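# Stack one keg centred on top of the other

## Task

Put one keg upright on top of the other keg, centred on it. It only counts if the stack stays put without any robot holding it, so finish by opening the grippers and pulling every arm away from the kegs.

## Robot and tools

SETUP. Six identical i2rt Big YAM arms (arm1 to arm6) share the work. Each has six revolute joints, a two-finger gripper and a wrist camera. A fixed room camera, cam_high, also looks at the scene. Fully stretched, the hand reaches roughly 1.0 m from the joint1 axis.

MOUNTS (scene frame, metres; heading in degrees, counter-clockwise from +x): arm1 x=+0.42 y=+0.46 z=+0.70 facing -98; arm2 x=+0.01 y=+0.47 z=+0.61 facing -81; arm3 x=-0.44 y=+0.52 z=+0.66 facing -97; arm4 x=-0.59 y=-0.23 z=+0.60 facing +58; arm5 x=+0.02 y=-0.46 z=+0.76 facing +81; arm6 x=+0.46 y=-0.52 z=+0.66 facing +108. arm1 to arm3 sit on the +y side facing roughly -y; arm4 to arm6 sit on the -y side facing roughly +y.

FRAME. One shared scene frame, origin on the floor, +z up. The hand point is midway between the fingertips. The hand's z axis runs along the fingers, and the fingers close along its y axis. No result line prints the foot poses.

execute_actions. Arguments: actions (a list holding one action, or empty to just read state and images) and cameras (optional list of names from arm1_cam_wrist to arm6_cam_wrist, cam_high, or all; omitted or null means all, [] means none). An action is an object keyed by arm name. Each arm entry has joints, an object of absolute joint targets by name (never offsets). Any subset of arms and joints may be given; the named motions start together and may finish at different times. Units and ranges: joint1_rad -2.879 to 2.879 (spin about the foot, positive counter-clockwise from above, 0 points along the foot's heading); joint2_rad 0 to 3.141 (shoulder, 0 has the upper arm lying back roughly level, positive lifts it up then forward); joint3_rad 0 to 3.019 (elbow, 0 fully folded, positive opens); joint4_rad -1.692 to 1.57 (hand pitch, positive tilts fingers up); joint5_rad -1.57 to 1.57 (hand swing, positive toward the arm's right); joint6_rad -2.094 to 2.094 (hand roll, positive clockwise viewed from behind); gripper_m 0 to 0.093 (fingertip gap in metres). Done tolerances are ±0.045, ±0.14, ±0.09, ±0.055, ±0.03, ±0.035 rad and ±0.003 m respectively. One action runs at most 15 s. A bad key or an out-of-range number rejects the whole call and nothing moves. The result gives each robot's state plus one image per requested camera; the pictures line lists the cameras in image order.

RESULT LINES. joint_positions lists current joint values. joint_status tells how each commanded motion ended: off_target (stopped short, maybe still pushing); contact_stop or time_out (target dropped, joint holds where it stopped, though a timed-out joint may keep a nearby target and push on; on_its_own then names it). "joint command not followed", often with a cause line, means the self/inter-arm collision check blocked that arm's joint targets (its gripper target still runs); such joints show not_followed and may retry later. on_its_own lists what the call did not command; "held at" is the held target, not the position. Joint torques are the drive's total output per arm joint, with per-unit offset, scale and noise, so they are not clean contact signals. MOTOR HOT appears from 85 °C; at 100 °C an OVER-TEMPERATURE FAULT drops that arm and its gripper, and named keys read limit_stop_at_motor_heat (resend the target).

OTHER TOOLS. wait(seconds 0 to 10) commands nothing and returns state and images. zoom_image(camera, region [x0, y0, x1, y1] in image pixels, top-left origin, at most 504 by 504) enlarges part of the latest full image of a camera. read_manual(section, default "licences") returns only licence text. finished_scene(scene) ends the current scene by its number and reports success; it is final.

CAUTIONS. Arms do not stop on contact and can push hard; sustained pushing heats motors, and a load held up slowly sinks. Any joint left out of an action may still be driving to an older target. To relieve a push, command the joint to its reported position; tiny target changes may not move it. Joints run at different speeds, so hand paths between postures can bulge outward. The collision check can react late and ignores fingers, gripper housings and wrist cameras between arms, so keep arms well apart: a hard squeeze between two robots fails the run, and a hard knock may. Objects touching robots do not count. Avoid dropping, slipping, slamming or toppling kegs; loose items may occasionally get a brief shove. The scene keeps running while you reason, holding the last command. Before finishing, open grippers, back every arm away, and check the upper keg stands centred and stable on its own.

Each tool is called after "Request:" by a JSON object that holds its "fn" and its "kwargs".

## Session

Request:
{"fn": "execute_actions", "kwargs": {"actions": []}}

Scene clock: 0.00 s.
Joint torques (N m, as the arm reports them, + toward a larger angle): no reading
arm1.joint_positions: joint1_rad=+0.335 joint2_rad=+0.552 joint3_rad=+1.370 joint4_rad=-1.331 joint5_rad=+0.108 joint6_rad=-0.405 gripper_m=+0.094
arm1.joint_status: not commanded
arm1.hand: x=+0.4428 y=+0.2492 z=+1.2473 quat_wxyz=(-0.282, -0.424, -0.752, +0.418) (m; scene frame)
arm2.joint_positions: joint1_rad=-0.242 joint2_rad=+0.622 joint3_rad=+1.469 joint4_rad=-1.475 joint5_rad=-0.151 joint6_rad=+0.288 gripper_m=+0.095
arm2.joint_status: not commanded
arm2.hand: x=+0.0204 y=+0.2620 z=+1.1543 quat_wxyz=(-0.392, -0.713, -0.533, +0.232) (m; scene frame)
arm3.joint_positions: joint1_rad=+0.167 joint2_rad=+0.609 joint3_rad=+1.467 joint4_rad=-1.241 joint5_rad=+0.190 joint6_rad=+0.489 gripper_m=+0.095
arm3.joint_status: not commanded
arm3.hand: x=-0.4689 y=+0.2897 z=+1.2622 quat_wxyz=(-0.444, -0.729, -0.394, +0.340) (m; scene frame)
arm4.joint_positions: joint1_rad=-0.407 joint2_rad=+0.532 joint3_rad=+1.318 joint4_rad=-1.422 joint5_rad=-0.044 joint6_rad=-0.500 gripper_m=+0.094
arm4.joint_status: not commanded
arm4.hand: x=-0.4380 y=-0.1079 z=+1.1075 quat_wxyz=(-0.452, +0.478, -0.752, -0.036) (m; scene frame)
arm5.joint_positions: joint1_rad=+0.310 joint2_rad=+0.629 joint3_rad=+1.465 joint4_rad=-1.187 joint5_rad=+0.267 joint6_rad=+0.089 gripper_m=+0.095
arm5.joint_status: not commanded
arm5.hand: x=+0.0331 y=-0.2214 z=+1.3672 quat_wxyz=(-0.438, +0.536, -0.614, -0.380) (m; scene frame)
arm6.joint_positions: joint1_rad=-0.104 joint2_rad=+0.546 joint3_rad=+1.337 joint4_rad=-1.509 joint5_rad=-0.206 joint6_rad=+0.511 gripper_m=+0.094
arm6.joint_status: not commanded
arm6.hand: x=+0.3842 y=-0.3415 z=+1.1558 quat_wxyz=(-0.085, +0.572, -0.706, -0.408) (m; scene frame)
pictures: arm1_cam_wrist, arm2_cam_wrist, arm3_cam_wrist, arm4_cam_wrist, arm5_cam_wrist, arm6_cam_wrist, cam_high
Images, in order (width x height): arm1_cam_wrist 504x504, arm2_cam_wrist 504x504, arm3_cam_wrist 504x504, arm4_cam_wrist 504x504, arm5_cam_wrist 504x504, arm6_cam_wrist 504x504, cam_high 504x504.

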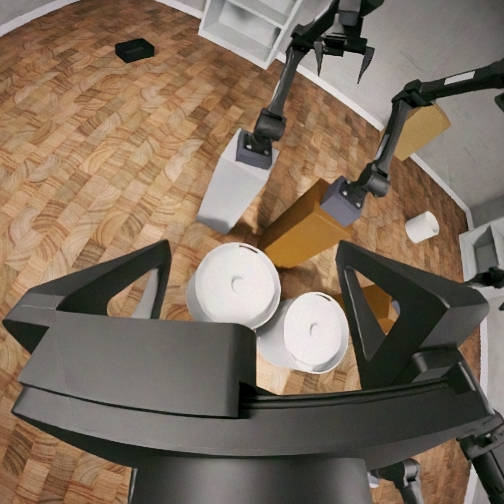

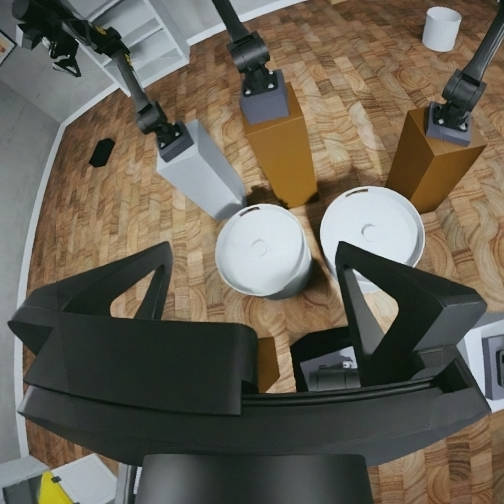

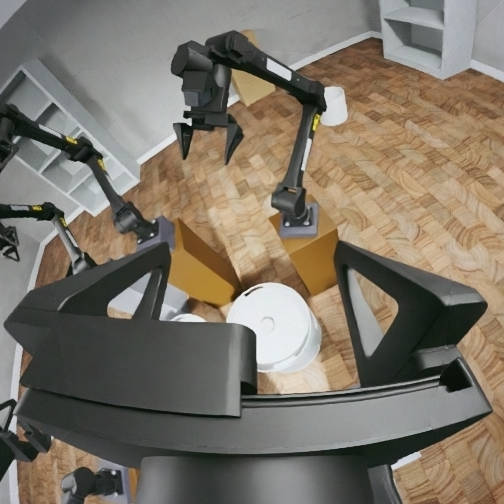

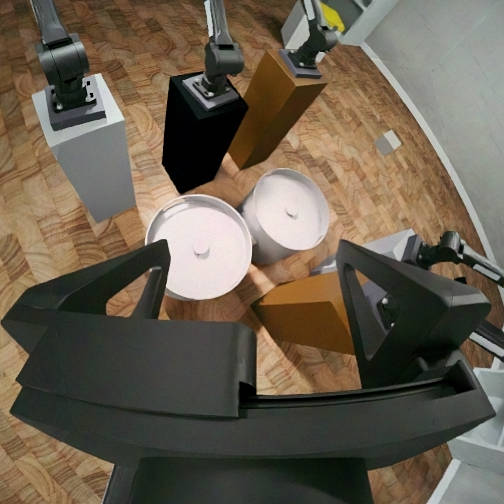

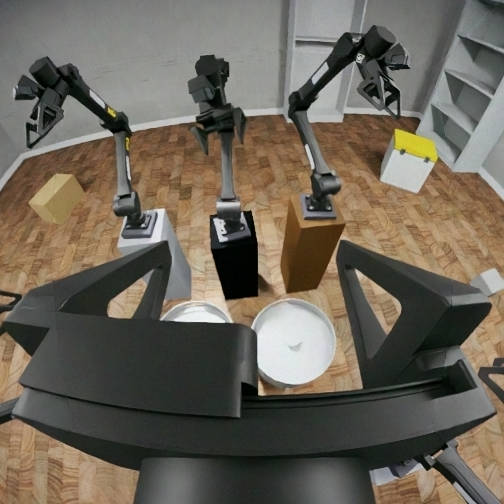

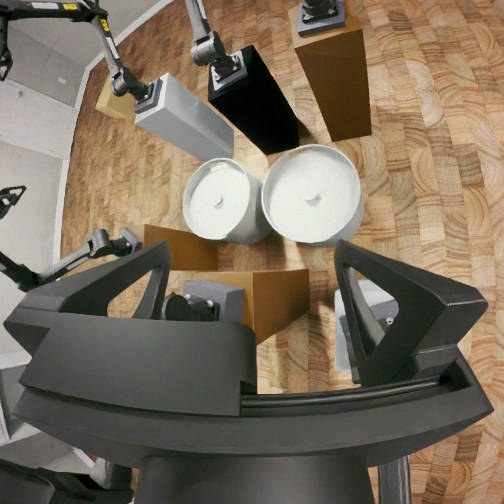

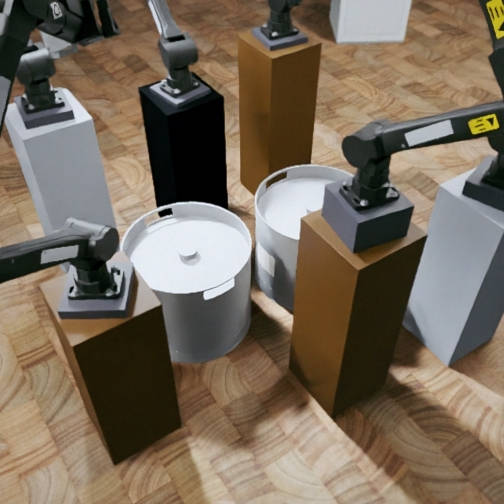

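Request:
{"fn": "execute_actions", "kwargs": {"actions": [{"arm1":{"joints":{"joint1_rad":-0.215,"joint2_rad":1.757,"joint3_rad":1.232,"joint4_rad":-1.046,"joint5_rad":0,"joint6_rad":0}},"arm4":{"joints":{"joint1_rad":-0.444,"joint2_rad":1.496,"joint3_rad":1.19,"joint4_rad":-1.265,"joint5_rad":0,"joint6_rad":0}}}], "cameras": ["arm1_cam_wrist","arm4_cam_wrist","cam_high"]}}

Request:
{"fn": "zoom_image", "kwargs": {"camera": "cam_high", "region": [100,140,400,380]}}

Scene clock: 5.00 s.
Joint torques (N m, as the arm reports them, + toward a larger angle): arm1=[  0.89 -13.71   8.36   0.39  -0.06   0.23] | arm2=[-0.94  2.71 10.58  1.86 -0.13  0.02] | arm3=[-0.45  3.24  9.66  1.86  0.1   0.02] | arm4=[-1.59 -7.08 10.06  0.67  0.16  0.1 ] | arm5=[ 2.6   0.41 10.41  1.61  0.04  0.04] | arm6=[-0.22  1.89  8.92  0.84 -0.08 -0.05]
arm1.joint_positions: joint1_rad=-0.217 joint2_rad=+1.751 joint3_rad=+1.225 joint4_rad=-1.057 joint5_rad=-0.001 joint6_rad=-0.011 gripper_m=+0.094
arm1.joint_status: all done
arm1.hand: x=+0.2543 y=+0.0052 z=+0.7542 quat_wxyz=(+0.004, -0.816, -0.578, -0.007) (m; scene frame)
arm2.joint_positions: joint1_rad=-0.242 joint2_rad=+0.622 joint3_rad=+1.469 joint4_rad=-1.475 joint5_rad=-0.151 joint6_rad=+0.288 gripper_m=+0.095
arm2.joint_status: not commanded
arm2.hand: x=+0.0204 y=+0.2620 z=+1.1543 quat_wxyz=(-0.392, -0.713, -0.533, +0.232) (m; scene frame)
arm3.joint_positions: joint1_rad=+0.167 joint2_rad=+0.609 joint3_rad=+1.467 joint4_rad=-1.241 joint5_rad=+0.190 joint6_rad=+0.489 gripper_m=+0.095
arm3.joint_status: not commanded
arm3.hand: x=-0.4689 y=+0.2897 z=+1.2622 quat_wxyz=(-0.444, -0.729, -0.394, +0.340) (m; scene frame)
arm4.joint_positions: joint1_rad=-0.438 joint2_rad=+1.488 joint3_rad=+1.181 joint4_rad=-1.269 joint5_rad=-0.003 joint6_rad=-0.009 gripper_m=+0.094
arm4.joint_status: all done
arm4.hand: x=-0.2378 y=-0.0011 z=+0.7560 quat_wxyz=(-0.002, +0.286, -0.958, +0.005) (m; scene frame)
arm5.joint_positions: joint1_rad=+0.310 joint2_rad=+0.629 joint3_rad=+1.465 joint4_rad=-1.187 joint5_rad=+0.267 joint6_rad=+0.089 gripper_m=+0.095
arm5.joint_status: not commanded
arm5.hand: x=+0.0331 y=-0.2214 z=+1.3672 quat_wxyz=(-0.438, +0.536, -0.614, -0.380) (m; scene frame)
arm6.joint_positions: joint1_rad=-0.104 joint2_rad=+0.546 joint3_rad=+1.337 joint4_rad=-1.509 joint5_rad=-0.206 joint6_rad=+0.511 gripper_m=+0.094
arm6.joint_status: not commanded
arm6.hand: x=+0.3842 y=-0.3415 z=+1.1558 quat_wxyz=(-0.085, +0.572, -0.706, -0.408) (m; scene frame)
pictures: arm1_cam_wrist, arm4_cam_wrist, cam_high
Images, in order (width x height): arm1_cam_wrist 504x504, arm4_cam_wrist 504x504, cam_high 504x504.

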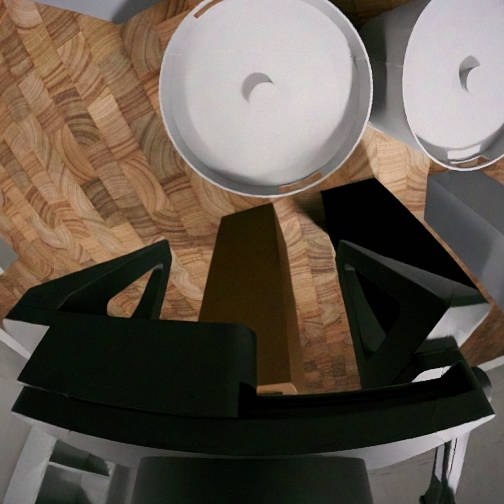

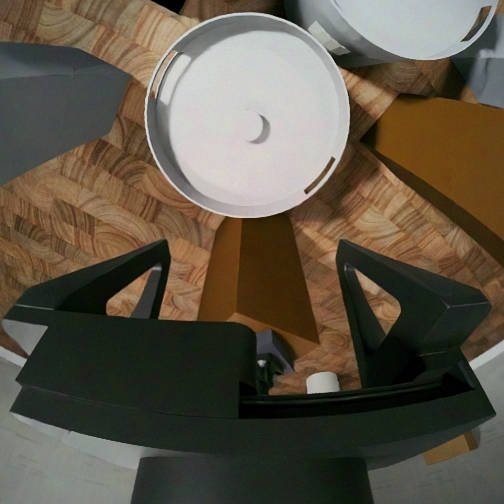

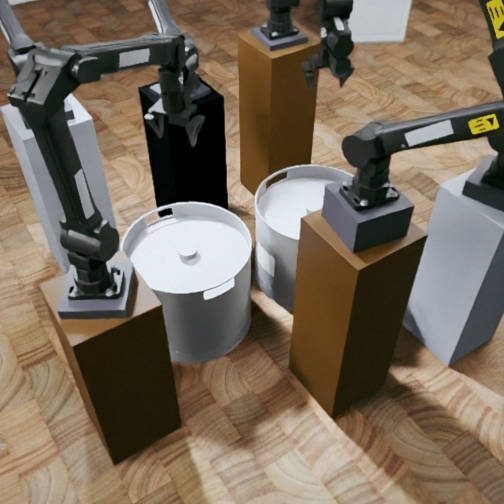

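Region (100, 140, 400, 380) of cam_high's 504x504 image, scaled by 1.680, with more detail than that image has; it fills the top 403 rows of this view, and the rest is white.

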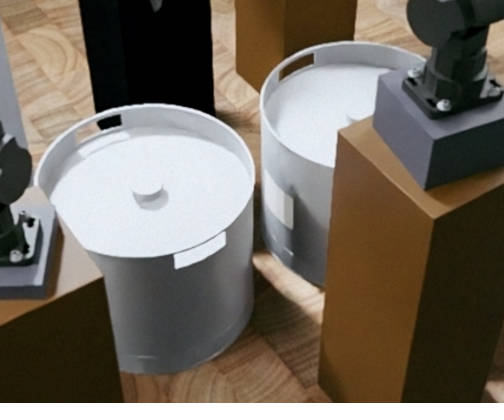

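Request:
{"fn": "execute_actions", "kwargs": {"actions": [{"arm1":{"joints":{"joint6_rad":1.571}},"arm4":{"joints":{"joint6_rad":1.571}}}], "cameras": ["arm1_cam_wrist","arm4_cam_wrist"]}}

Scene clock: 7.93 s.
Joint torques (N m, as the arm reports them, + toward a larger angle): arm1=[  1.23 -13.82   8.4    0.25   0.05   0.25] | arm2=[-0.96  2.69 10.61  1.87 -0.14  0.02] | arm3=[-0.39  3.22  9.65  1.86  0.1   0.02] | arm4=[-1.39 -6.85  9.97  0.58  0.26  0.08] | arm5=[ 2.7   0.95 10.2   1.89  0.1   0.01] | arm6=[-0.16  2.57  9.08  1.2  -0.03 -0.07]
arm1.joint_positions: joint1_rad=-0.217 joint2_rad=+1.751 joint3_rad=+1.225 joint4_rad=-1.057 joint5_rad=-0.001 joint6_rad=+1.559 gripper_m=+0.094
arm1.joint_status: all done
arm1.hand: x=+0.2543 y=+0.0052 z=+0.7542 quat_wxyz=(+0.007, -0.986, +0.168, -0.002) (m; scene frame)
arm2.joint_positions: joint1_rad=-0.242 joint2_rad=+0.622 joint3_rad=+1.469 joint4_rad=-1.475 joint5_rad=-0.151 joint6_rad=+0.288 gripper_m=+0.095
arm2.joint_status: not commanded
arm2.hand: x=+0.0204 y=+0.2620 z=+1.1543 quat_wxyz=(-0.392, -0.713, -0.533, +0.232) (m; scene frame)
arm3.joint_positions: joint1_rad=+0.167 joint2_rad=+0.609 joint3_rad=+1.467 joint4_rad=-1.241 joint5_rad=+0.190 joint6_rad=+0.489 gripper_m=+0.095
arm3.joint_status: not commanded
arm3.hand: x=-0.4689 y=+0.2897 z=+1.2622 quat_wxyz=(-0.444, -0.729, -0.394, +0.340) (m; scene frame)
arm4.joint_positions: joint1_rad=-0.438 joint2_rad=+1.488 joint3_rad=+1.181 joint4_rad=-1.269 joint5_rad=-0.003 joint6_rad=+1.561 gripper_m=+0.094
arm4.joint_status: all done
arm4.hand: x=-0.2378 y=-0.0012 z=+0.7560 quat_wxyz=(-0.005, -0.475, -0.880, +0.003) (m; scene frame)
arm5.joint_positions: joint1_rad=+0.310 joint2_rad=+0.629 joint3_rad=+1.465 joint4_rad=-1.187 joint5_rad=+0.267 joint6_rad=+0.089 gripper_m=+0.095
arm5.joint_status: not commanded
arm5.hand: x=+0.0331 y=-0.2214 z=+1.3672 quat_wxyz=(-0.438, +0.536, -0.614, -0.380) (m; scene frame)
arm6.joint_positions: joint1_rad=-0.104 joint2_rad=+0.546 joint3_rad=+1.337 joint4_rad=-1.509 joint5_rad=-0.206 joint6_rad=+0.511 gripper_m=+0.094
arm6.joint_status: not commanded
arm6.hand: x=+0.3842 y=-0.3415 z=+1.1558 quat_wxyz=(-0.085, +0.572, -0.706, -0.408) (m; scene frame)
pictures: arm1_cam_wrist, arm4_cam_wrist
Images, in order (width x height): arm1_cam_wrist 504x504, arm4_cam_wrist 504x504.

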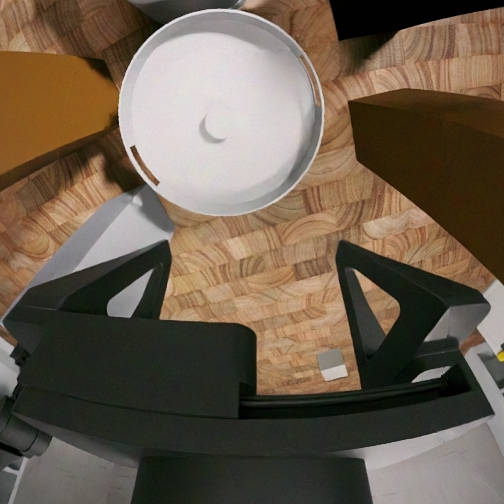

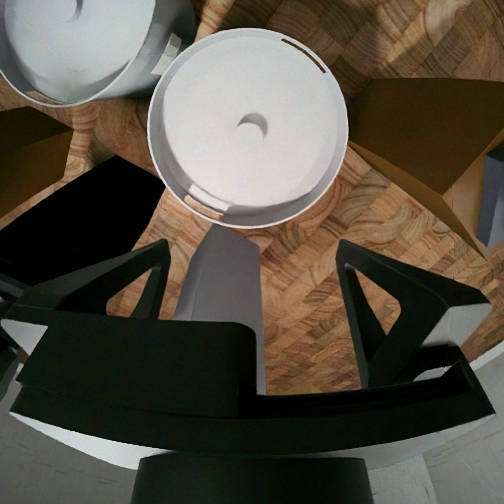

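Request:
{"fn": "execute_actions", "kwargs": {"actions": [{"arm1":{"joints":{"joint1_rad":-0.043,"joint3_rad":0.856,"joint4_rad":-0.7,"joint6_rad":-0.968}},"arm4":{"joints":{"joint1_rad":0.6,"joint2_rad":0.4,"joint3_rad":0.9}},"arm3":{"joints":{"joint1_rad":-0.6,"joint2_rad":0.4,"joint3_rad":0.9}},"arm2":{"joints":{"joint1_rad":-0.005,"joint2_rad":1.3,"joint3_rad":0.826,"joint4_rad":-1.2,"joint5_rad":0,"joint6_rad":0.937}},"arm5":{"joints":{"joint1_rad":-0.026,"joint2_rad":1.3,"joint3_rad":0.65,"joint4_rad":-1.0,"joint5_rad":0,"joint6_rad":-0.969}},"arm6":{"joints":{"joint1_rad":0.01,"joint2_rad":1.3,"joint3_rad":0.714,"joint4_rad":-1.1,"joint5_rad":0,"joint6_rad":1.11}}}], "cameras": []}}

Request:
{"fn": "execute_actions", "kwargs": {"actions": [{"arm1":{"joints":{"joint2_rad":2.245,"joint4_rad":-0.182}},"arm2":{"joints":{"joint2_rad":1.989,"joint4_rad":-0.408}},"arm5":{"joints":{"joint2_rad":2.448,"joint4_rad":0.227}},"arm6":{"joints":{"joint2_rad":2.097,"joint4_rad":-0.188}}}]}}

Scene clock: 14.10 s.
Joint torques (N m, as the arm reports them, + toward a larger angle): arm1=[  0.14 -11.     5.86   0.54  -0.11  -0.02] | arm2=[-0.11 -6.25 10.78  0.25  0.08  0.2 ] | arm3=[-1.07  2.53  9.69  1.61  0.17  0.03] | arm4=[-0.58  4.55 10.06  1.86  0.17  0.03] | arm5=[  2.39 -10.5    7.62   0.16  -0.24  -0.14] | arm6=[ 0.26 -7.07  6.32  0.17  0.18  0.08]
arm1.joint_positions: joint1_rad=-0.032 joint2_rad=+1.751 joint3_rad=+0.851 joint4_rad=-0.715 joint5_rad=-0.001 joint6_rad=-0.956 gripper_m=+0.094
arm1.joint_status: all done
arm1.hand: x=+0.3576 y=+0.0823 z=+0.6473 quat_wxyz=(+0.004, -0.379, -0.925, -0.023) (m; scene frame)
arm2.joint_positions: joint1_rad=-0.015 joint2_rad=+1.296 joint3_rad=+0.810 joint4_rad=-1.201 joint5_rad=-0.002 joint6_rad=+0.925 gripper_m=+0.095
arm2.joint_status: all done
arm2.hand: x=+0.0538 y=+0.1789 z=+0.6957 quat_wxyz=(+0.058, -0.920, -0.387, -0.015) (m; scene frame)
arm3.joint_positions: joint1_rad=-0.590 joint2_rad=+0.408 joint3_rad=+0.900 joint4_rad=-1.241 joint5_rad=+0.190 joint6_rad=+0.489 gripper_m=+0.095
arm3.joint_status: all done
arm3.hand: x=-0.6094 y=+0.3760 z=+1.0186 quat_wxyz=(-0.178, -0.906, -0.131, +0.360) (m; scene frame)
arm4.joint_positions: joint1_rad=+0.596 joint2_rad=+0.403 joint3_rad=+0.899 joint4_rad=-1.265 joint5_rad=-0.001 joint6_rad=+1.562 gripper_m=+0.094
arm4.joint_status: all done
arm4.hand: x=-0.6018 y=-0.0144 z=+0.9511 quat_wxyz=(-0.001, +0.023, -0.922, -0.386) (m; scene frame)
arm5.joint_positions: joint1_rad=-0.027 joint2_rad=+1.309 joint3_rad=+0.659 joint4_rad=-0.997 joint5_rad=+0.004 joint6_rad=-0.955 gripper_m=+0.095
arm5.joint_status: all done
arm5.hand: x=+0.0739 y=-0.1908 z=+0.7956 quat_wxyz=(+0.036, +0.919, -0.393, +0.008) (m; scene frame)
arm6.joint_positions: joint1_rad=+0.002 joint2_rad=+1.290 joint3_rad=+0.713 joint4_rad=-1.115 joint5_rad=-0.002 joint6_rad=+1.098 gripper_m=+0.094
arm6.joint_status: all done
arm6.hand: x=+0.3757 y=-0.2602 z=+0.7183 quat_wxyz=(+0.004, +0.382, -0.922, +0.066) (m; scene frame)
pictures: none
No camera images: the call's "cameras" was empty. Leave "cameras" out to get every camera's image.

Scene clock: 15.77 s.
Joint torques (N m, as the arm reports them, + toward a larger angle): arm1=[ -0.02 -13.47   1.76   0.56  -0.11  -0.03] | arm2=[ -0.12 -10.16   5.74   0.94   0.08   0.18] | arm3=[-1.09  2.43  9.72  1.63  0.16  0.03] | arm4=[-0.41  4.63 10.1   1.82  0.17  0.03] | arm5=[  2.35 -15.25  -2.62   0.81  -0.27  -0.12] | arm6=[  0.47 -14.18   1.24   0.19   0.25   0.11]
arm1.joint_positions: joint1_rad=-0.032 joint2_rad=+2.243 joint3_rad=+0.852 joint4_rad=-0.197 joint5_rad=-0.001 joint6_rad=-0.957 gripper_m=+0.094
arm1.joint_status: all done
arm1.hand: x=+0.3593 y=+0.0914 z=+0.4640 quat_wxyz=(+0.002, -0.379, -0.925, -0.011) (m; scene frame)
arm2.joint_positions: joint1_rad=-0.015 joint2_rad=+1.969 joint3_rad=+0.811 joint4_rad=-0.423 joint5_rad=-0.002 joint6_rad=+0.925 gripper_m=+0.095
arm2.joint_status: all done
arm2.hand: x=+0.0665 y=+0.0932 z=+0.4616 quat_wxyz=(+0.008, -0.922, -0.387, -0.002) (m; scene frame)
arm3.joint_positions: joint1_rad=-0.590 joint2_rad=+0.408 joint3_rad=+0.900 joint4_rad=-1.241 joint5_rad=+0.190 joint6_rad=+0.489 gripper_m=+0.095
arm3.joint_status: not commanded
arm3.hand: x=-0.6094 y=+0.3760 z=+1.0186 quat_wxyz=(-0.178, -0.906, -0.131, +0.360) (m; scene frame)
arm4.joint_positions: joint1_rad=+0.596 joint2_rad=+0.403 joint3_rad=+0.899 joint4_rad=-1.265 joint5_rad=-0.001 joint6_rad=+1.562 gripper_m=+0.094
arm4.joint_status: not commanded
arm4.hand: x=-0.6018 y=-0.0144 z=+0.9511 quat_wxyz=(-0.001, +0.023, -0.922, -0.386) (m; scene frame)
arm5.joint_positions: joint1_rad=-0.027 joint2_rad=+2.437 joint3_rad=+0.656 joint4_rad=+0.215 joint5_rad=+0.003 joint6_rad=-0.955 gripper_m=+0.095
arm5.joint_status: all done
arm5.hand: x=+0.0731 y=-0.1881 z=+0.4625 quat_wxyz=(-0.004, +0.919, -0.393, -0.001) (m; scene frame)
arm6.joint_positions: joint1_rad=+0.002 joint2_rad=+2.090 joint3_rad=+0.713 joint4_rad=-0.204 joint5_rad=-0.002 joint6_rad=+1.098 gripper_m=+0.094
arm6.joint_status: all done
arm6.hand: x=+0.3570 y=-0.1986 z=+0.4617 quat_wxyz=(+0.000, +0.383, -0.924, +0.011) (m; scene frame)
pictures: arm1_cam_wrist, arm2_cam_wrist, arm3_cam_wrist, arm4_cam_wrist, arm5_cam_wrist, arm6_cam_wrist, cam_high
Images, in order (width x height): arm1_cam_wrist 504x504, arm2_cam_wrist 504x504, arm3_cam_wrist 504x504, arm4_cam_wrist 504x504, arm5_cam_wrist 504x504, arm6_cam_wrist 504x504, cam_high 504x504.

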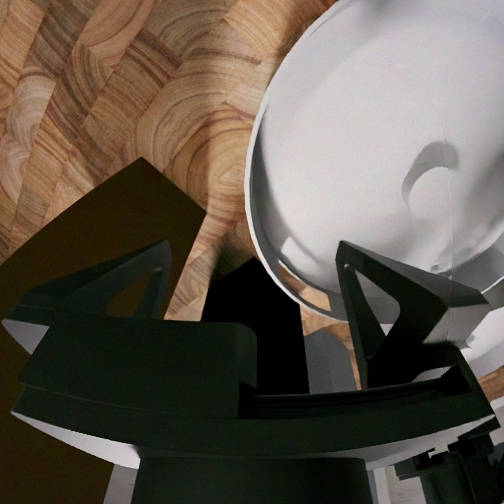

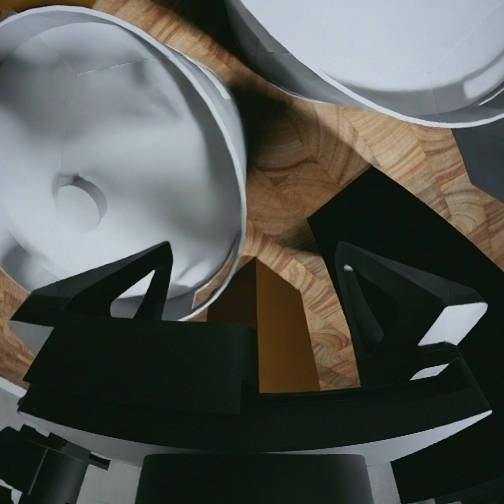

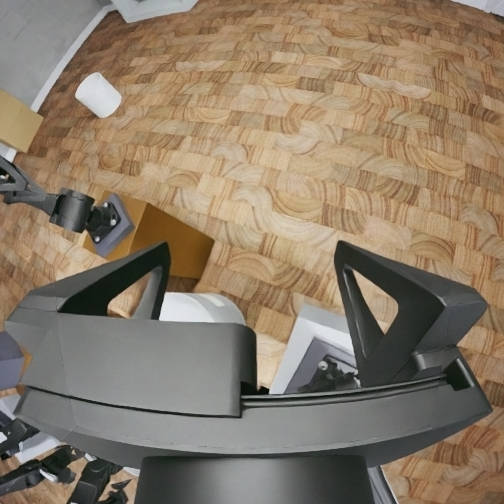

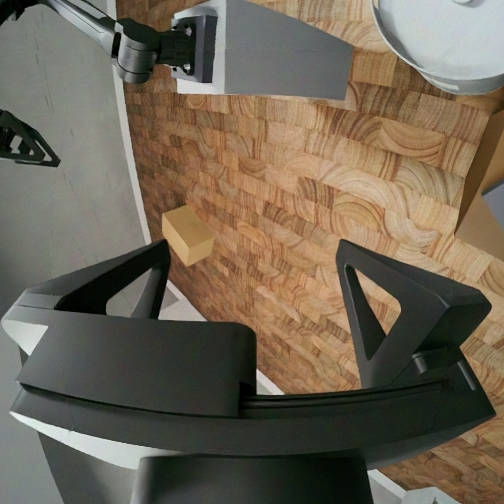

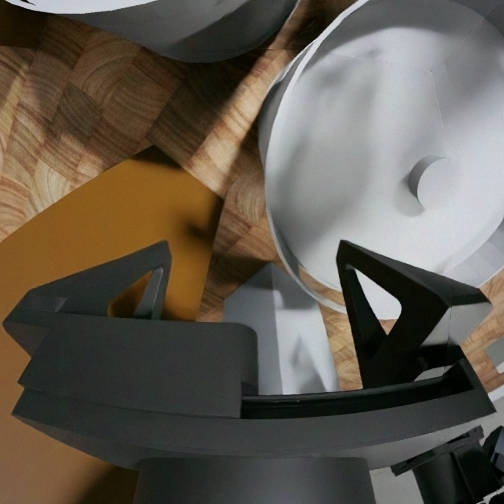

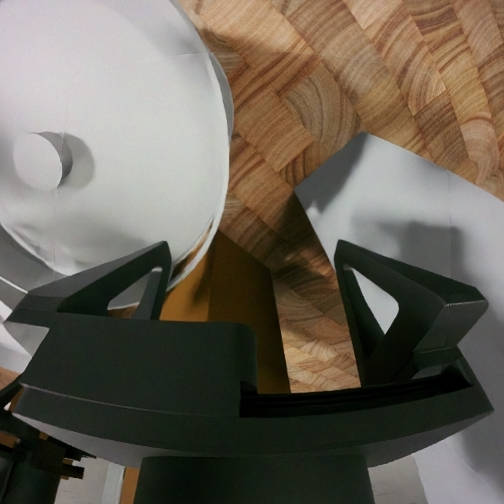

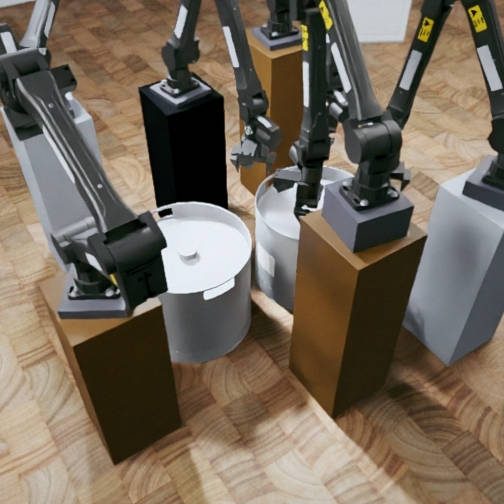

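Request:
{"fn": "execute_actions", "kwargs": {"actions": [{"arm1":{"joints":{"joint1_rad":-0.06,"joint2_rad":2.537,"joint3_rad":0.962,"joint4_rad":0.02}},"arm2":{"joints":{"joint1_rad":0.025,"joint2_rad":2.28,"joint3_rad":0.87,"joint4_rad":-0.15}},"arm5":{"joints":{"joint1_rad":-0.035,"joint2_rad":2.75,"joint3_rad":0.888,"joint4_rad":0.295}},"arm6":{"joints":{"joint2_rad":2.423,"joint3_rad":0.872,"joint4_rad":-0.008}}}], "cameras": ["arm1_cam_wrist","arm2_cam_wrist","arm5_cam_wrist","arm6_cam_wrist","cam_high"]}}

Request:
{"fn": "zoom_image", "kwargs": {"camera": "cam_high", "region": [220,130,360,270]}}

Scene clock: 18.73 s.
Joint torques (N m, as the arm reports them, + toward a larger angle): arm1=[  0.39 -14.26  -0.09   0.55  -0.11   0.01] | arm2=[ -0.14 -12.04   2.53   0.99   0.06   0.18] | arm3=[-1.06  2.51  9.71  1.61  0.16  0.03] | arm4=[-0.59  4.7  10.07  1.86  0.17  0.02] | arm5=[  2.43 -16.79  -2.58   0.42  -0.22  -0.04] | arm6=[  0.08 -16.47  -0.26   0.18   0.23   0.03]
arm1.joint_positions: joint1_rad=-0.050 joint2_rad=+2.542 joint3_rad=+0.958 joint4_rad=+0.006 joint5_rad=-0.001 joint6_rad=-0.957 gripper_m=+0.094
arm1.joint_status: all done
arm1.hand: x=+0.3542 y=+0.1009 z=+0.3616 quat_wxyz=(+0.000, -0.387, -0.922, -0.005) (m; scene frame)
arm2.joint_positions: joint1_rad=+0.015 joint2_rad=+2.271 joint3_rad=+0.864 joint4_rad=-0.166 joint5_rad=-0.001 joint6_rad=+0.925 gripper_m=+0.095
arm2.joint_status: all done
arm2.hand: x=+0.0768 y=+0.0979 z=+0.3576 quat_wxyz=(+0.004, -0.916, -0.401, -0.001) (m; scene frame)
arm3.joint_positions: joint1_rad=-0.590 joint2_rad=+0.408 joint3_rad=+0.900 joint4_rad=-1.241 joint5_rad=+0.190 joint6_rad=+0.489 gripper_m=+0.095
arm3.joint_status: not commanded
arm3.hand: x=-0.6094 y=+0.3760 z=+1.0186 quat_wxyz=(-0.178, -0.906, -0.131, +0.360) (m; scene frame)
arm4.joint_positions: joint1_rad=+0.596 joint2_rad=+0.403 joint3_rad=+0.899 joint4_rad=-1.265 joint5_rad=-0.001 joint6_rad=+1.562 gripper_m=+0.094
arm4.joint_status: not commanded
arm4.hand: x=-0.6018 y=-0.0144 z=+0.9511 quat_wxyz=(-0.001, +0.023, -0.922, -0.386) (m; scene frame)
arm5.joint_positions: joint1_rad=-0.027 joint2_rad=+2.747 joint3_rad=+0.886 joint4_rad=+0.290 joint5_rad=+0.003 joint6_rad=-0.956 gripper_m=+0.095
arm5.joint_status: all done
arm5.hand: x=+0.0750 y=-0.1762 z=+0.3593 quat_wxyz=(-0.001, +0.919, -0.393, +0.000) (m; scene frame)
arm6.joint_positions: joint1_rad=+0.002 joint2_rad=+2.428 joint3_rad=+0.871 joint4_rad=-0.018 joint5_rad=-0.002 joint6_rad=+1.099 gripper_m=+0.094
arm6.joint_status: all done
arm6.hand: x=+0.3527 y=-0.1838 z=+0.3558 quat_wxyz=(-0.001, +0.382, -0.924, +0.008) (m; scene frame)
pictures: arm1_cam_wrist, arm2_cam_wrist, arm5_cam_wrist, arm6_cam_wrist, cam_high
Images, in order (width x height): arm1_cam_wrist 504x504, arm2_cam_wrist 504x504, arm5_cam_wrist 504x504, arm6_cam_wrist 504x504, cam_high 504x504.

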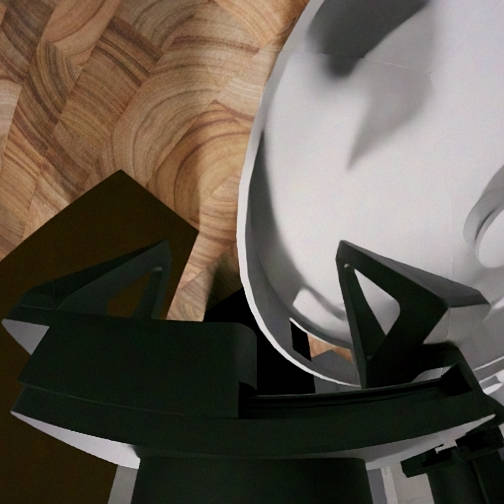

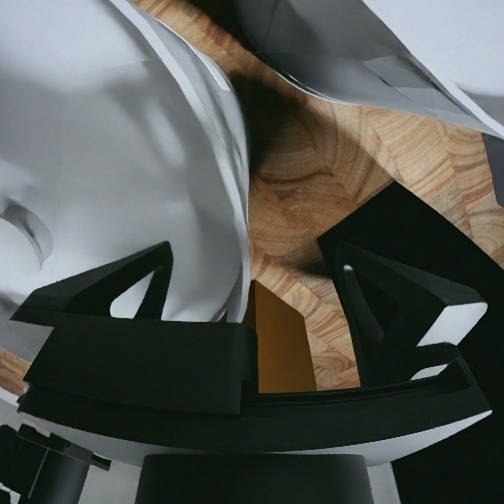

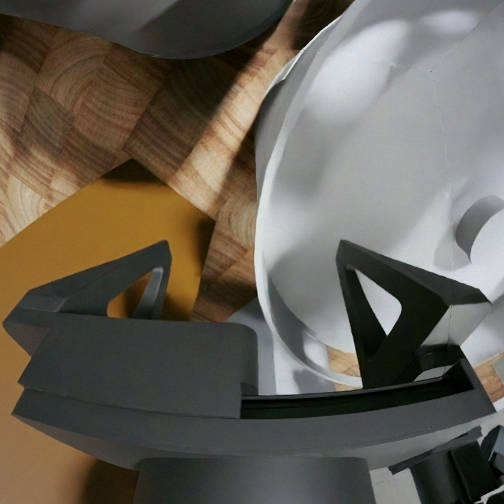

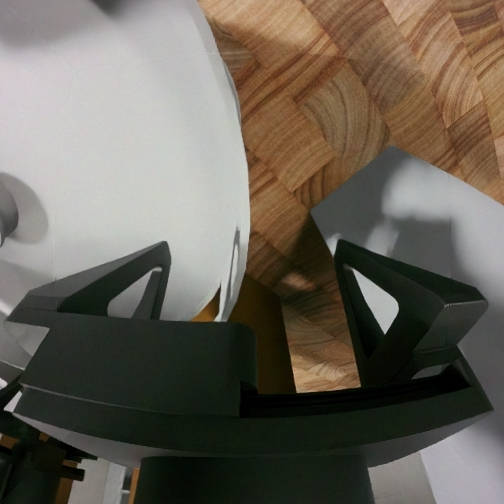

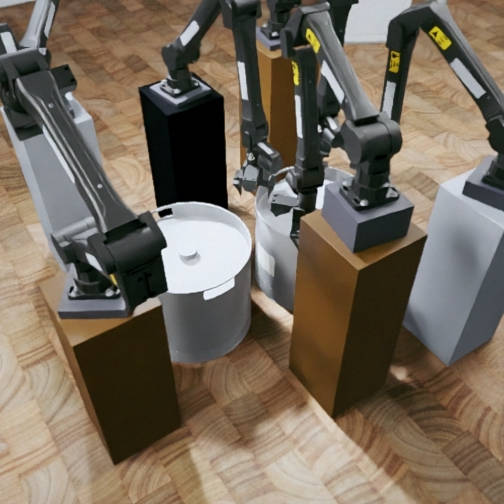

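Region (220, 130, 360, 270) of cam_high's 504x504 image, scaled by 3.600, with more detail than that image has.

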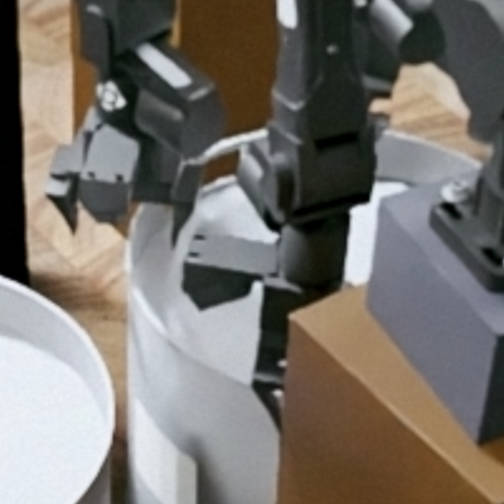

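Request:
{"fn": "execute_actions", "kwargs": {"actions": [{"arm1":{"joints":{"joint2_rad":2.665,"joint3_rad":1.029,"joint4_rad":0.08}},"arm2":{"joints":{"joint2_rad":2.41,"joint3_rad":0.917,"joint4_rad":-0.063}},"arm5":{"joints":{"joint1_rad":-0.05,"joint2_rad":2.865,"joint3_rad":1.006,"joint4_rad":0.295}},"arm6":{"joints":{"joint2_rad":2.548,"joint3_rad":0.96,"joint4_rad":0.04}}}], "cameras": ["arm1_cam_wrist"]}}

Request:
{"fn": "execute_actions", "kwargs": {"actions": [{"arm1":{"joints":{"gripper_m":0}},"arm2":{"joints":{"gripper_m":0}},"arm5":{"joints":{"gripper_m":0}},"arm6":{"joints":{"gripper_m":0}}}], "cameras": ["arm1_cam_wrist","arm5_cam_wrist","cam_high"]}}

Request:
{"fn": "zoom_image", "kwargs": {"camera": "cam_high", "region": [220,130,360,270]}}

Scene clock: 21.10 s.
Joint torques (N m, as the arm reports them, + toward a larger angle): arm1=[  0.09 -13.28  -0.42   0.36  -0.11  -0.01] | arm2=[ -0.04 -11.44   1.68   0.84   0.05   0.18] | arm3=[-1.12  2.5   9.72  1.63  0.16  0.03] | arm4=[-0.57  4.79 10.06  1.84  0.17  0.03] | arm5=[  1.82 -16.69  -2.44   0.23  -0.21  -0.1 ] | arm6=[  0.42 -16.27  -0.79   0.06   0.23   0.14]
arm1.joint_positions: joint1_rad=-0.050 joint2_rad=+2.652 joint3_rad=+1.027 joint4_rad=+0.071 joint5_rad=-0.001 joint6_rad=-0.957 gripper_m=+0.094
arm1.joint_status: all done
arm1.hand: x=+0.3533 y=+0.0956 z=+0.3227 quat_wxyz=(-0.002, -0.387, -0.922, +0.007) (m; scene frame)
arm2.joint_positions: joint1_rad=+0.015 joint2_rad=+2.389 joint3_rad=+0.914 joint4_rad=-0.075 joint5_rad=-0.001 joint6_rad=+0.925 gripper_m=+0.095
arm2.joint_status: all done
arm2.hand: x=+0.0781 y=+0.0909 z=+0.3180 quat_wxyz=(-0.008, -0.916, -0.401, +0.002) (m; scene frame)
arm3.joint_positions: joint1_rad=-0.590 joint2_rad=+0.408 joint3_rad=+0.900 joint4_rad=-1.241 joint5_rad=+0.190 joint6_rad=+0.489 gripper_m=+0.095
arm3.joint_status: not commanded
arm3.hand: x=-0.6094 y=+0.3760 z=+1.0186 quat_wxyz=(-0.178, -0.906, -0.131, +0.360) (m; scene frame)
arm4.joint_positions: joint1_rad=+0.596 joint2_rad=+0.403 joint3_rad=+0.899 joint4_rad=-1.265 joint5_rad=-0.001 joint6_rad=+1.562 gripper_m=+0.094
arm4.joint_status: not commanded
arm4.hand: x=-0.6018 y=-0.0144 z=+0.9511 quat_wxyz=(-0.001, +0.023, -0.922, -0.386) (m; scene frame)
arm5.joint_positions: joint1_rad=-0.044 joint2_rad=+2.850 joint3_rad=+1.004 joint4_rad=+0.290 joint5_rad=+0.003 joint6_rad=-0.956 gripper_m=+0.095
arm5.joint_status: all done
arm5.hand: x=+0.0828 y=-0.1614 z=+0.3187 quat_wxyz=(-0.009, +0.916, -0.401, -0.002) (m; scene frame)
arm6.joint_positions: joint1_rad=+0.002 joint2_rad=+2.541 joint3_rad=+0.961 joint4_rad=+0.031 joint5_rad=-0.002 joint6_rad=+1.099 gripper_m=+0.094
arm6.joint_status: all done
arm6.hand: x=+0.3475 y=-0.1671 z=+0.3168 quat_wxyz=(-0.002, +0.382, -0.924, -0.005) (m; scene frame)
pictures: arm1_cam_wrist
Images, in order (width x height): arm1_cam_wrist 504x504.

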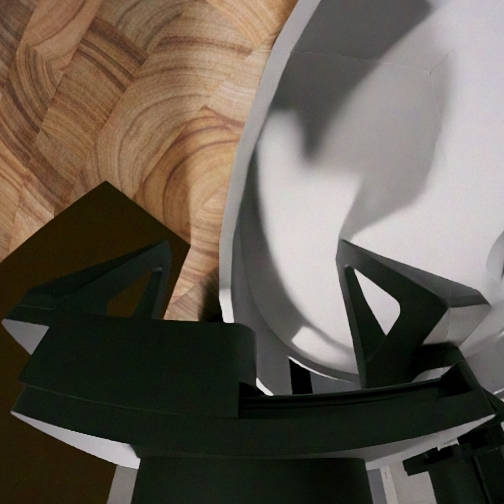

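Scene clock: 21.97 s.
Joint torques (N m, as the arm reports them, + toward a larger angle): arm1=[ -0.35 -13.35   0.27   0.21  -0.09   0.32] | arm2=[ -0.33 -11.49   1.57   0.88  -0.19   0.75] | arm3=[-1.07  2.45  9.72  1.62  0.17  0.03] | arm4=[-0.53  4.58 10.08  1.82  0.17  0.04] | arm5=[  1.34 -17.37  -1.88   0.41   0.15  -0.06] | arm6=[  0.76 -15.06   0.12   0.05   0.35  -0.76]
arm1.joint_positions: joint1_rad=-0.044 joint2_rad=+2.655 joint3_rad=+1.016 joint4_rad=+0.073 joint5_rad=-0.001 joint6_rad=-0.987 gripper_m=+0.002
arm1.joint_status: all done
arm1.hand: x=+0.3570 y=+0.1036 z=+0.3218 quat_wxyz=(-0.001, -0.371, -0.929, +0.000) (m; scene frame)
arm2.joint_positions: joint1_rad=+0.017 joint2_rad=+2.389 joint3_rad=+0.914 joint4_rad=-0.074 joint5_rad=+0.004 joint6_rad=+0.869 gripper_m=+0.002
arm2.joint_status: all done
arm2.hand: x=+0.0781 y=+0.0907 z=+0.3180 quat_wxyz=(-0.008, -0.904, -0.427, +0.005) (m; scene frame)
arm3.joint_positions: joint1_rad=-0.590 joint2_rad=+0.408 joint3_rad=+0.900 joint4_rad=-1.241 joint5_rad=+0.190 joint6_rad=+0.489 gripper_m=+0.095
arm3.joint_status: not commanded
arm3.hand: x=-0.6094 y=+0.3760 z=+1.0186 quat_wxyz=(-0.178, -0.906, -0.131, +0.360) (m; scene frame)
arm4.joint_positions: joint1_rad=+0.596 joint2_rad=+0.403 joint3_rad=+0.899 joint4_rad=-1.265 joint5_rad=-0.001 joint6_rad=+1.562 gripper_m=+0.094
arm4.joint_status: not commanded
arm4.hand: x=-0.6018 y=-0.0144 z=+0.9511 quat_wxyz=(-0.001, +0.023, -0.922, -0.386) (m; scene frame)
arm5.joint_positions: joint1_rad=-0.041 joint2_rad=+2.860 joint3_rad=+0.994 joint4_rad=+0.287 joint5_rad=-0.005 joint6_rad=-0.956 gripper_m=+0.003
arm5.joint_status: all done
arm5.hand: x=+0.0781 y=-0.1730 z=+0.3172 quat_wxyz=(+0.003, +0.917, -0.399, -0.004) (m; scene frame)
arm6.joint_positions: joint1_rad=-0.004 joint2_rad=+2.545 joint3_rad=+0.950 joint4_rad=+0.032 joint5_rad=-0.005 joint6_rad=+1.184 gripper_m=+0.003
arm6.joint_status: all done
arm6.hand: x=+0.3516 y=-0.1749 z=+0.3156 quat_wxyz=(+0.000, +0.340, -0.940, +0.002) (m; scene frame)
pictures: arm1_cam_wrist, arm5_cam_wrist, cam_high
Images, in order (width x height): arm1_cam_wrist 504x504, arm5_cam_wrist 504x504, cam_high 504x504.

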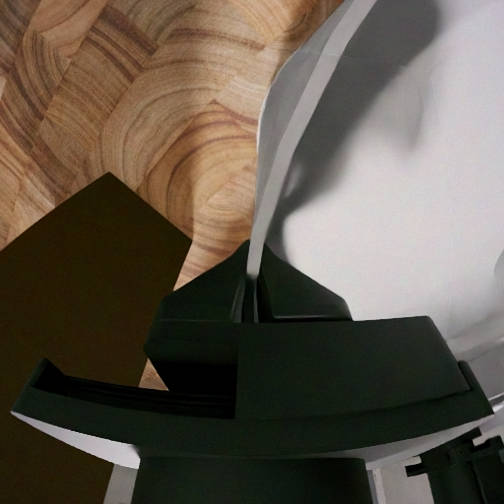

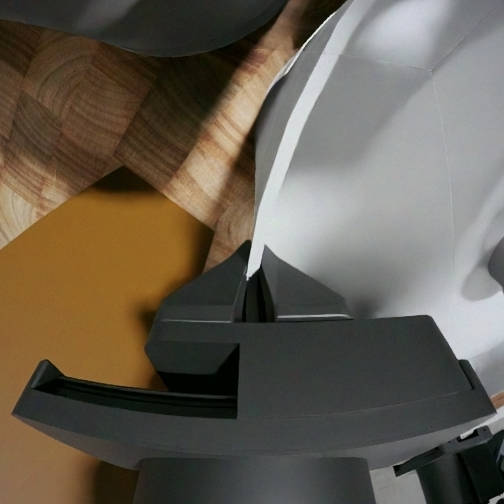

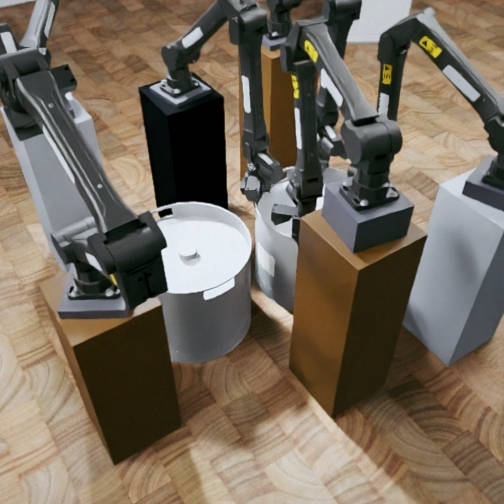

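Region (220, 130, 360, 270) of cam_high's 504x504 image, scaled by 3.600, with more detail than that image has.

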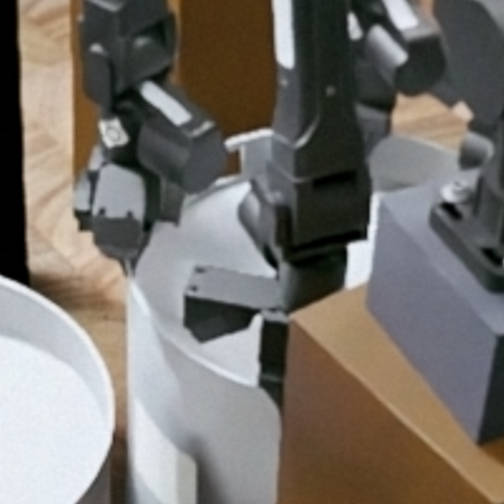

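Request:
{"fn": "execute_actions", "kwargs": {"actions": [{"arm1":{"joints":{"joint2_rad":2.449,"joint3_rad":0.894,"joint4_rad":-0.016,"joint6_rad":-0.987}},"arm2":{"joints":{"joint2_rad":2.188,"joint3_rad":0.85,"joint4_rad":-0.233,"joint6_rad":0.869}},"arm5":{"joints":{"joint2_rad":2.653,"joint3_rad":0.834,"joint4_rad":0.248}},"arm6":{"joints":{"joint2_rad":2.329,"joint3_rad":0.84,"joint4_rad":-0.082,"joint6_rad":1.184}}}], "cameras": ["arm1_cam_wrist","cam_high"]}}

Request:
{"fn": "execute_actions", "kwargs": {"actions": [{"arm1":{"joints":{"joint2_rad":2.205,"joint3_rad":0.796,"joint4_rad":-0.162}},"arm2":{"joints":{"joint2_rad":1.954,"joint3_rad":0.808,"joint4_rad":-0.425}},"arm5":{"joints":{"joint2_rad":2.399,"joint3_rad":0.69,"joint4_rad":0.138}},"arm6":{"joints":{"joint2_rad":2.08,"joint3_rad":0.764,"joint4_rad":-0.255}}}], "cameras": ["arm1_cam_wrist","cam_high"]}}

Scene clock: 26.57 s.
Joint torques (N m, as the arm reports them, + toward a larger angle): arm1=[ -0.14 -19.39  -2.45  -2.63  -0.35   0.15] | arm2=[ -0.31 -17.74   0.92  -1.23  -0.06   0.2 ] | arm3=[-1.12  2.51  9.7   1.6   0.16  0.03] | arm4=[-0.49  4.61 10.1   1.84  0.16  0.04] | arm5=[  1.12 -24.53  -7.3   -0.65   0.03  -0.15] | arm6=[  0.67 -23.01  -2.67  -2.22   0.31  -0.18]
arm1.joint_positions: joint1_rad=-0.044 joint2_rad=+2.524 joint3_rad=+0.920 joint4_rad=+0.036 joint5_rad=+0.006 joint6_rad=-0.991 gripper_m=+0.002
arm1.joint_status: all done
arm1.hand: x=+0.3568 y=+0.1093 z=+0.3679 quat_wxyz=(+0.002, -0.369, -0.930, +0.000) (m; scene frame)
arm2.joint_positions: joint1_rad=+0.017 joint2_rad=+2.253 joint3_rad=+0.864 joint4_rad=-0.182 joint5_rad=+0.001 joint6_rad=+0.856 gripper_m=+0.002
arm2.joint_status: all done
arm2.hand: x=+0.0779 y=+0.0949 z=+0.3642 quat_wxyz=(+0.003, -0.901, -0.433, +0.000) (m; scene frame)
arm3.joint_positions: joint1_rad=-0.590 joint2_rad=+0.408 joint3_rad=+0.900 joint4_rad=-1.241 joint5_rad=+0.190 joint6_rad=+0.489 gripper_m=+0.095
arm3.joint_status: not commanded
arm3.hand: x=-0.6094 y=+0.3760 z=+1.0186 quat_wxyz=(-0.178, -0.906, -0.131, +0.360) (m; scene frame)
arm4.joint_positions: joint1_rad=+0.596 joint2_rad=+0.403 joint3_rad=+0.899 joint4_rad=-1.265 joint5_rad=-0.001 joint6_rad=+1.562 gripper_m=+0.094
arm4.joint_status: not commanded
arm4.hand: x=-0.6018 y=-0.0144 z=+0.9511 quat_wxyz=(-0.001, +0.023, -0.922, -0.386) (m; scene frame)
arm5.joint_positions: joint1_rad=-0.034 joint2_rad=+2.726 joint3_rad=+0.887 joint4_rad=+0.271 joint5_rad=-0.002 joint6_rad=-0.952 gripper_m=+0.002
arm5.joint_status: all done
arm5.hand: x=+0.0773 y=-0.1691 z=+0.3650 quat_wxyz=(-0.002, +0.917, -0.398, -0.004) (m; scene frame)
arm6.joint_positions: joint1_rad=-0.005 joint2_rad=+2.404 joint3_rad=+0.871 joint4_rad=-0.018 joint5_rad=-0.005 joint6_rad=+1.200 gripper_m=+0.002
arm6.joint_status: joint4_rad time_out (moved -0.050 of -0.114); the others done
arm6.on_its_own: joint4_rad reads -0.018 and still pushes toward -0.082 since a time_out
arm6.hand: x=+0.3513 y=-0.1726 z=+0.3638 quat_wxyz=(+0.000, +0.332, -0.943, -0.004) (m; scene frame)
pictures: arm1_cam_wrist, cam_high
Images, in order (width x height): arm1_cam_wrist 504x504, cam_high 504x504.

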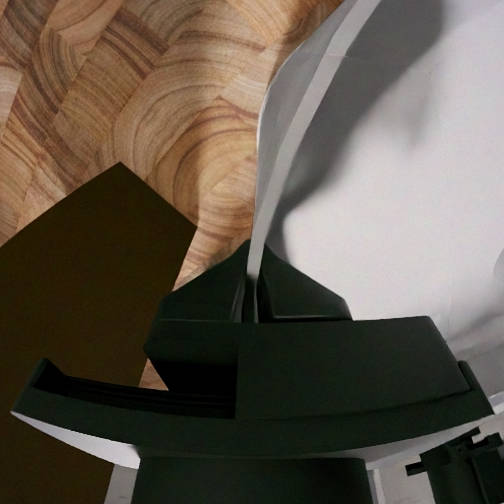

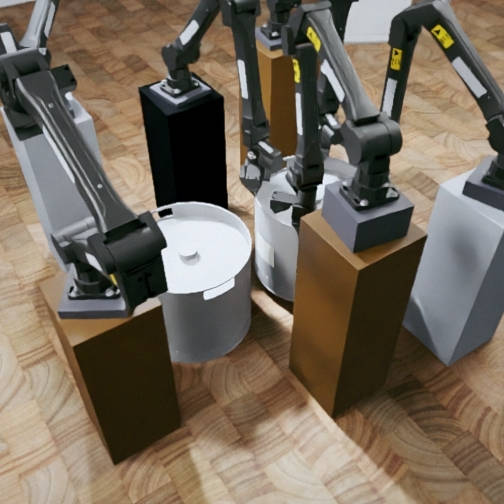

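not run: a stop came earlier in this reply.


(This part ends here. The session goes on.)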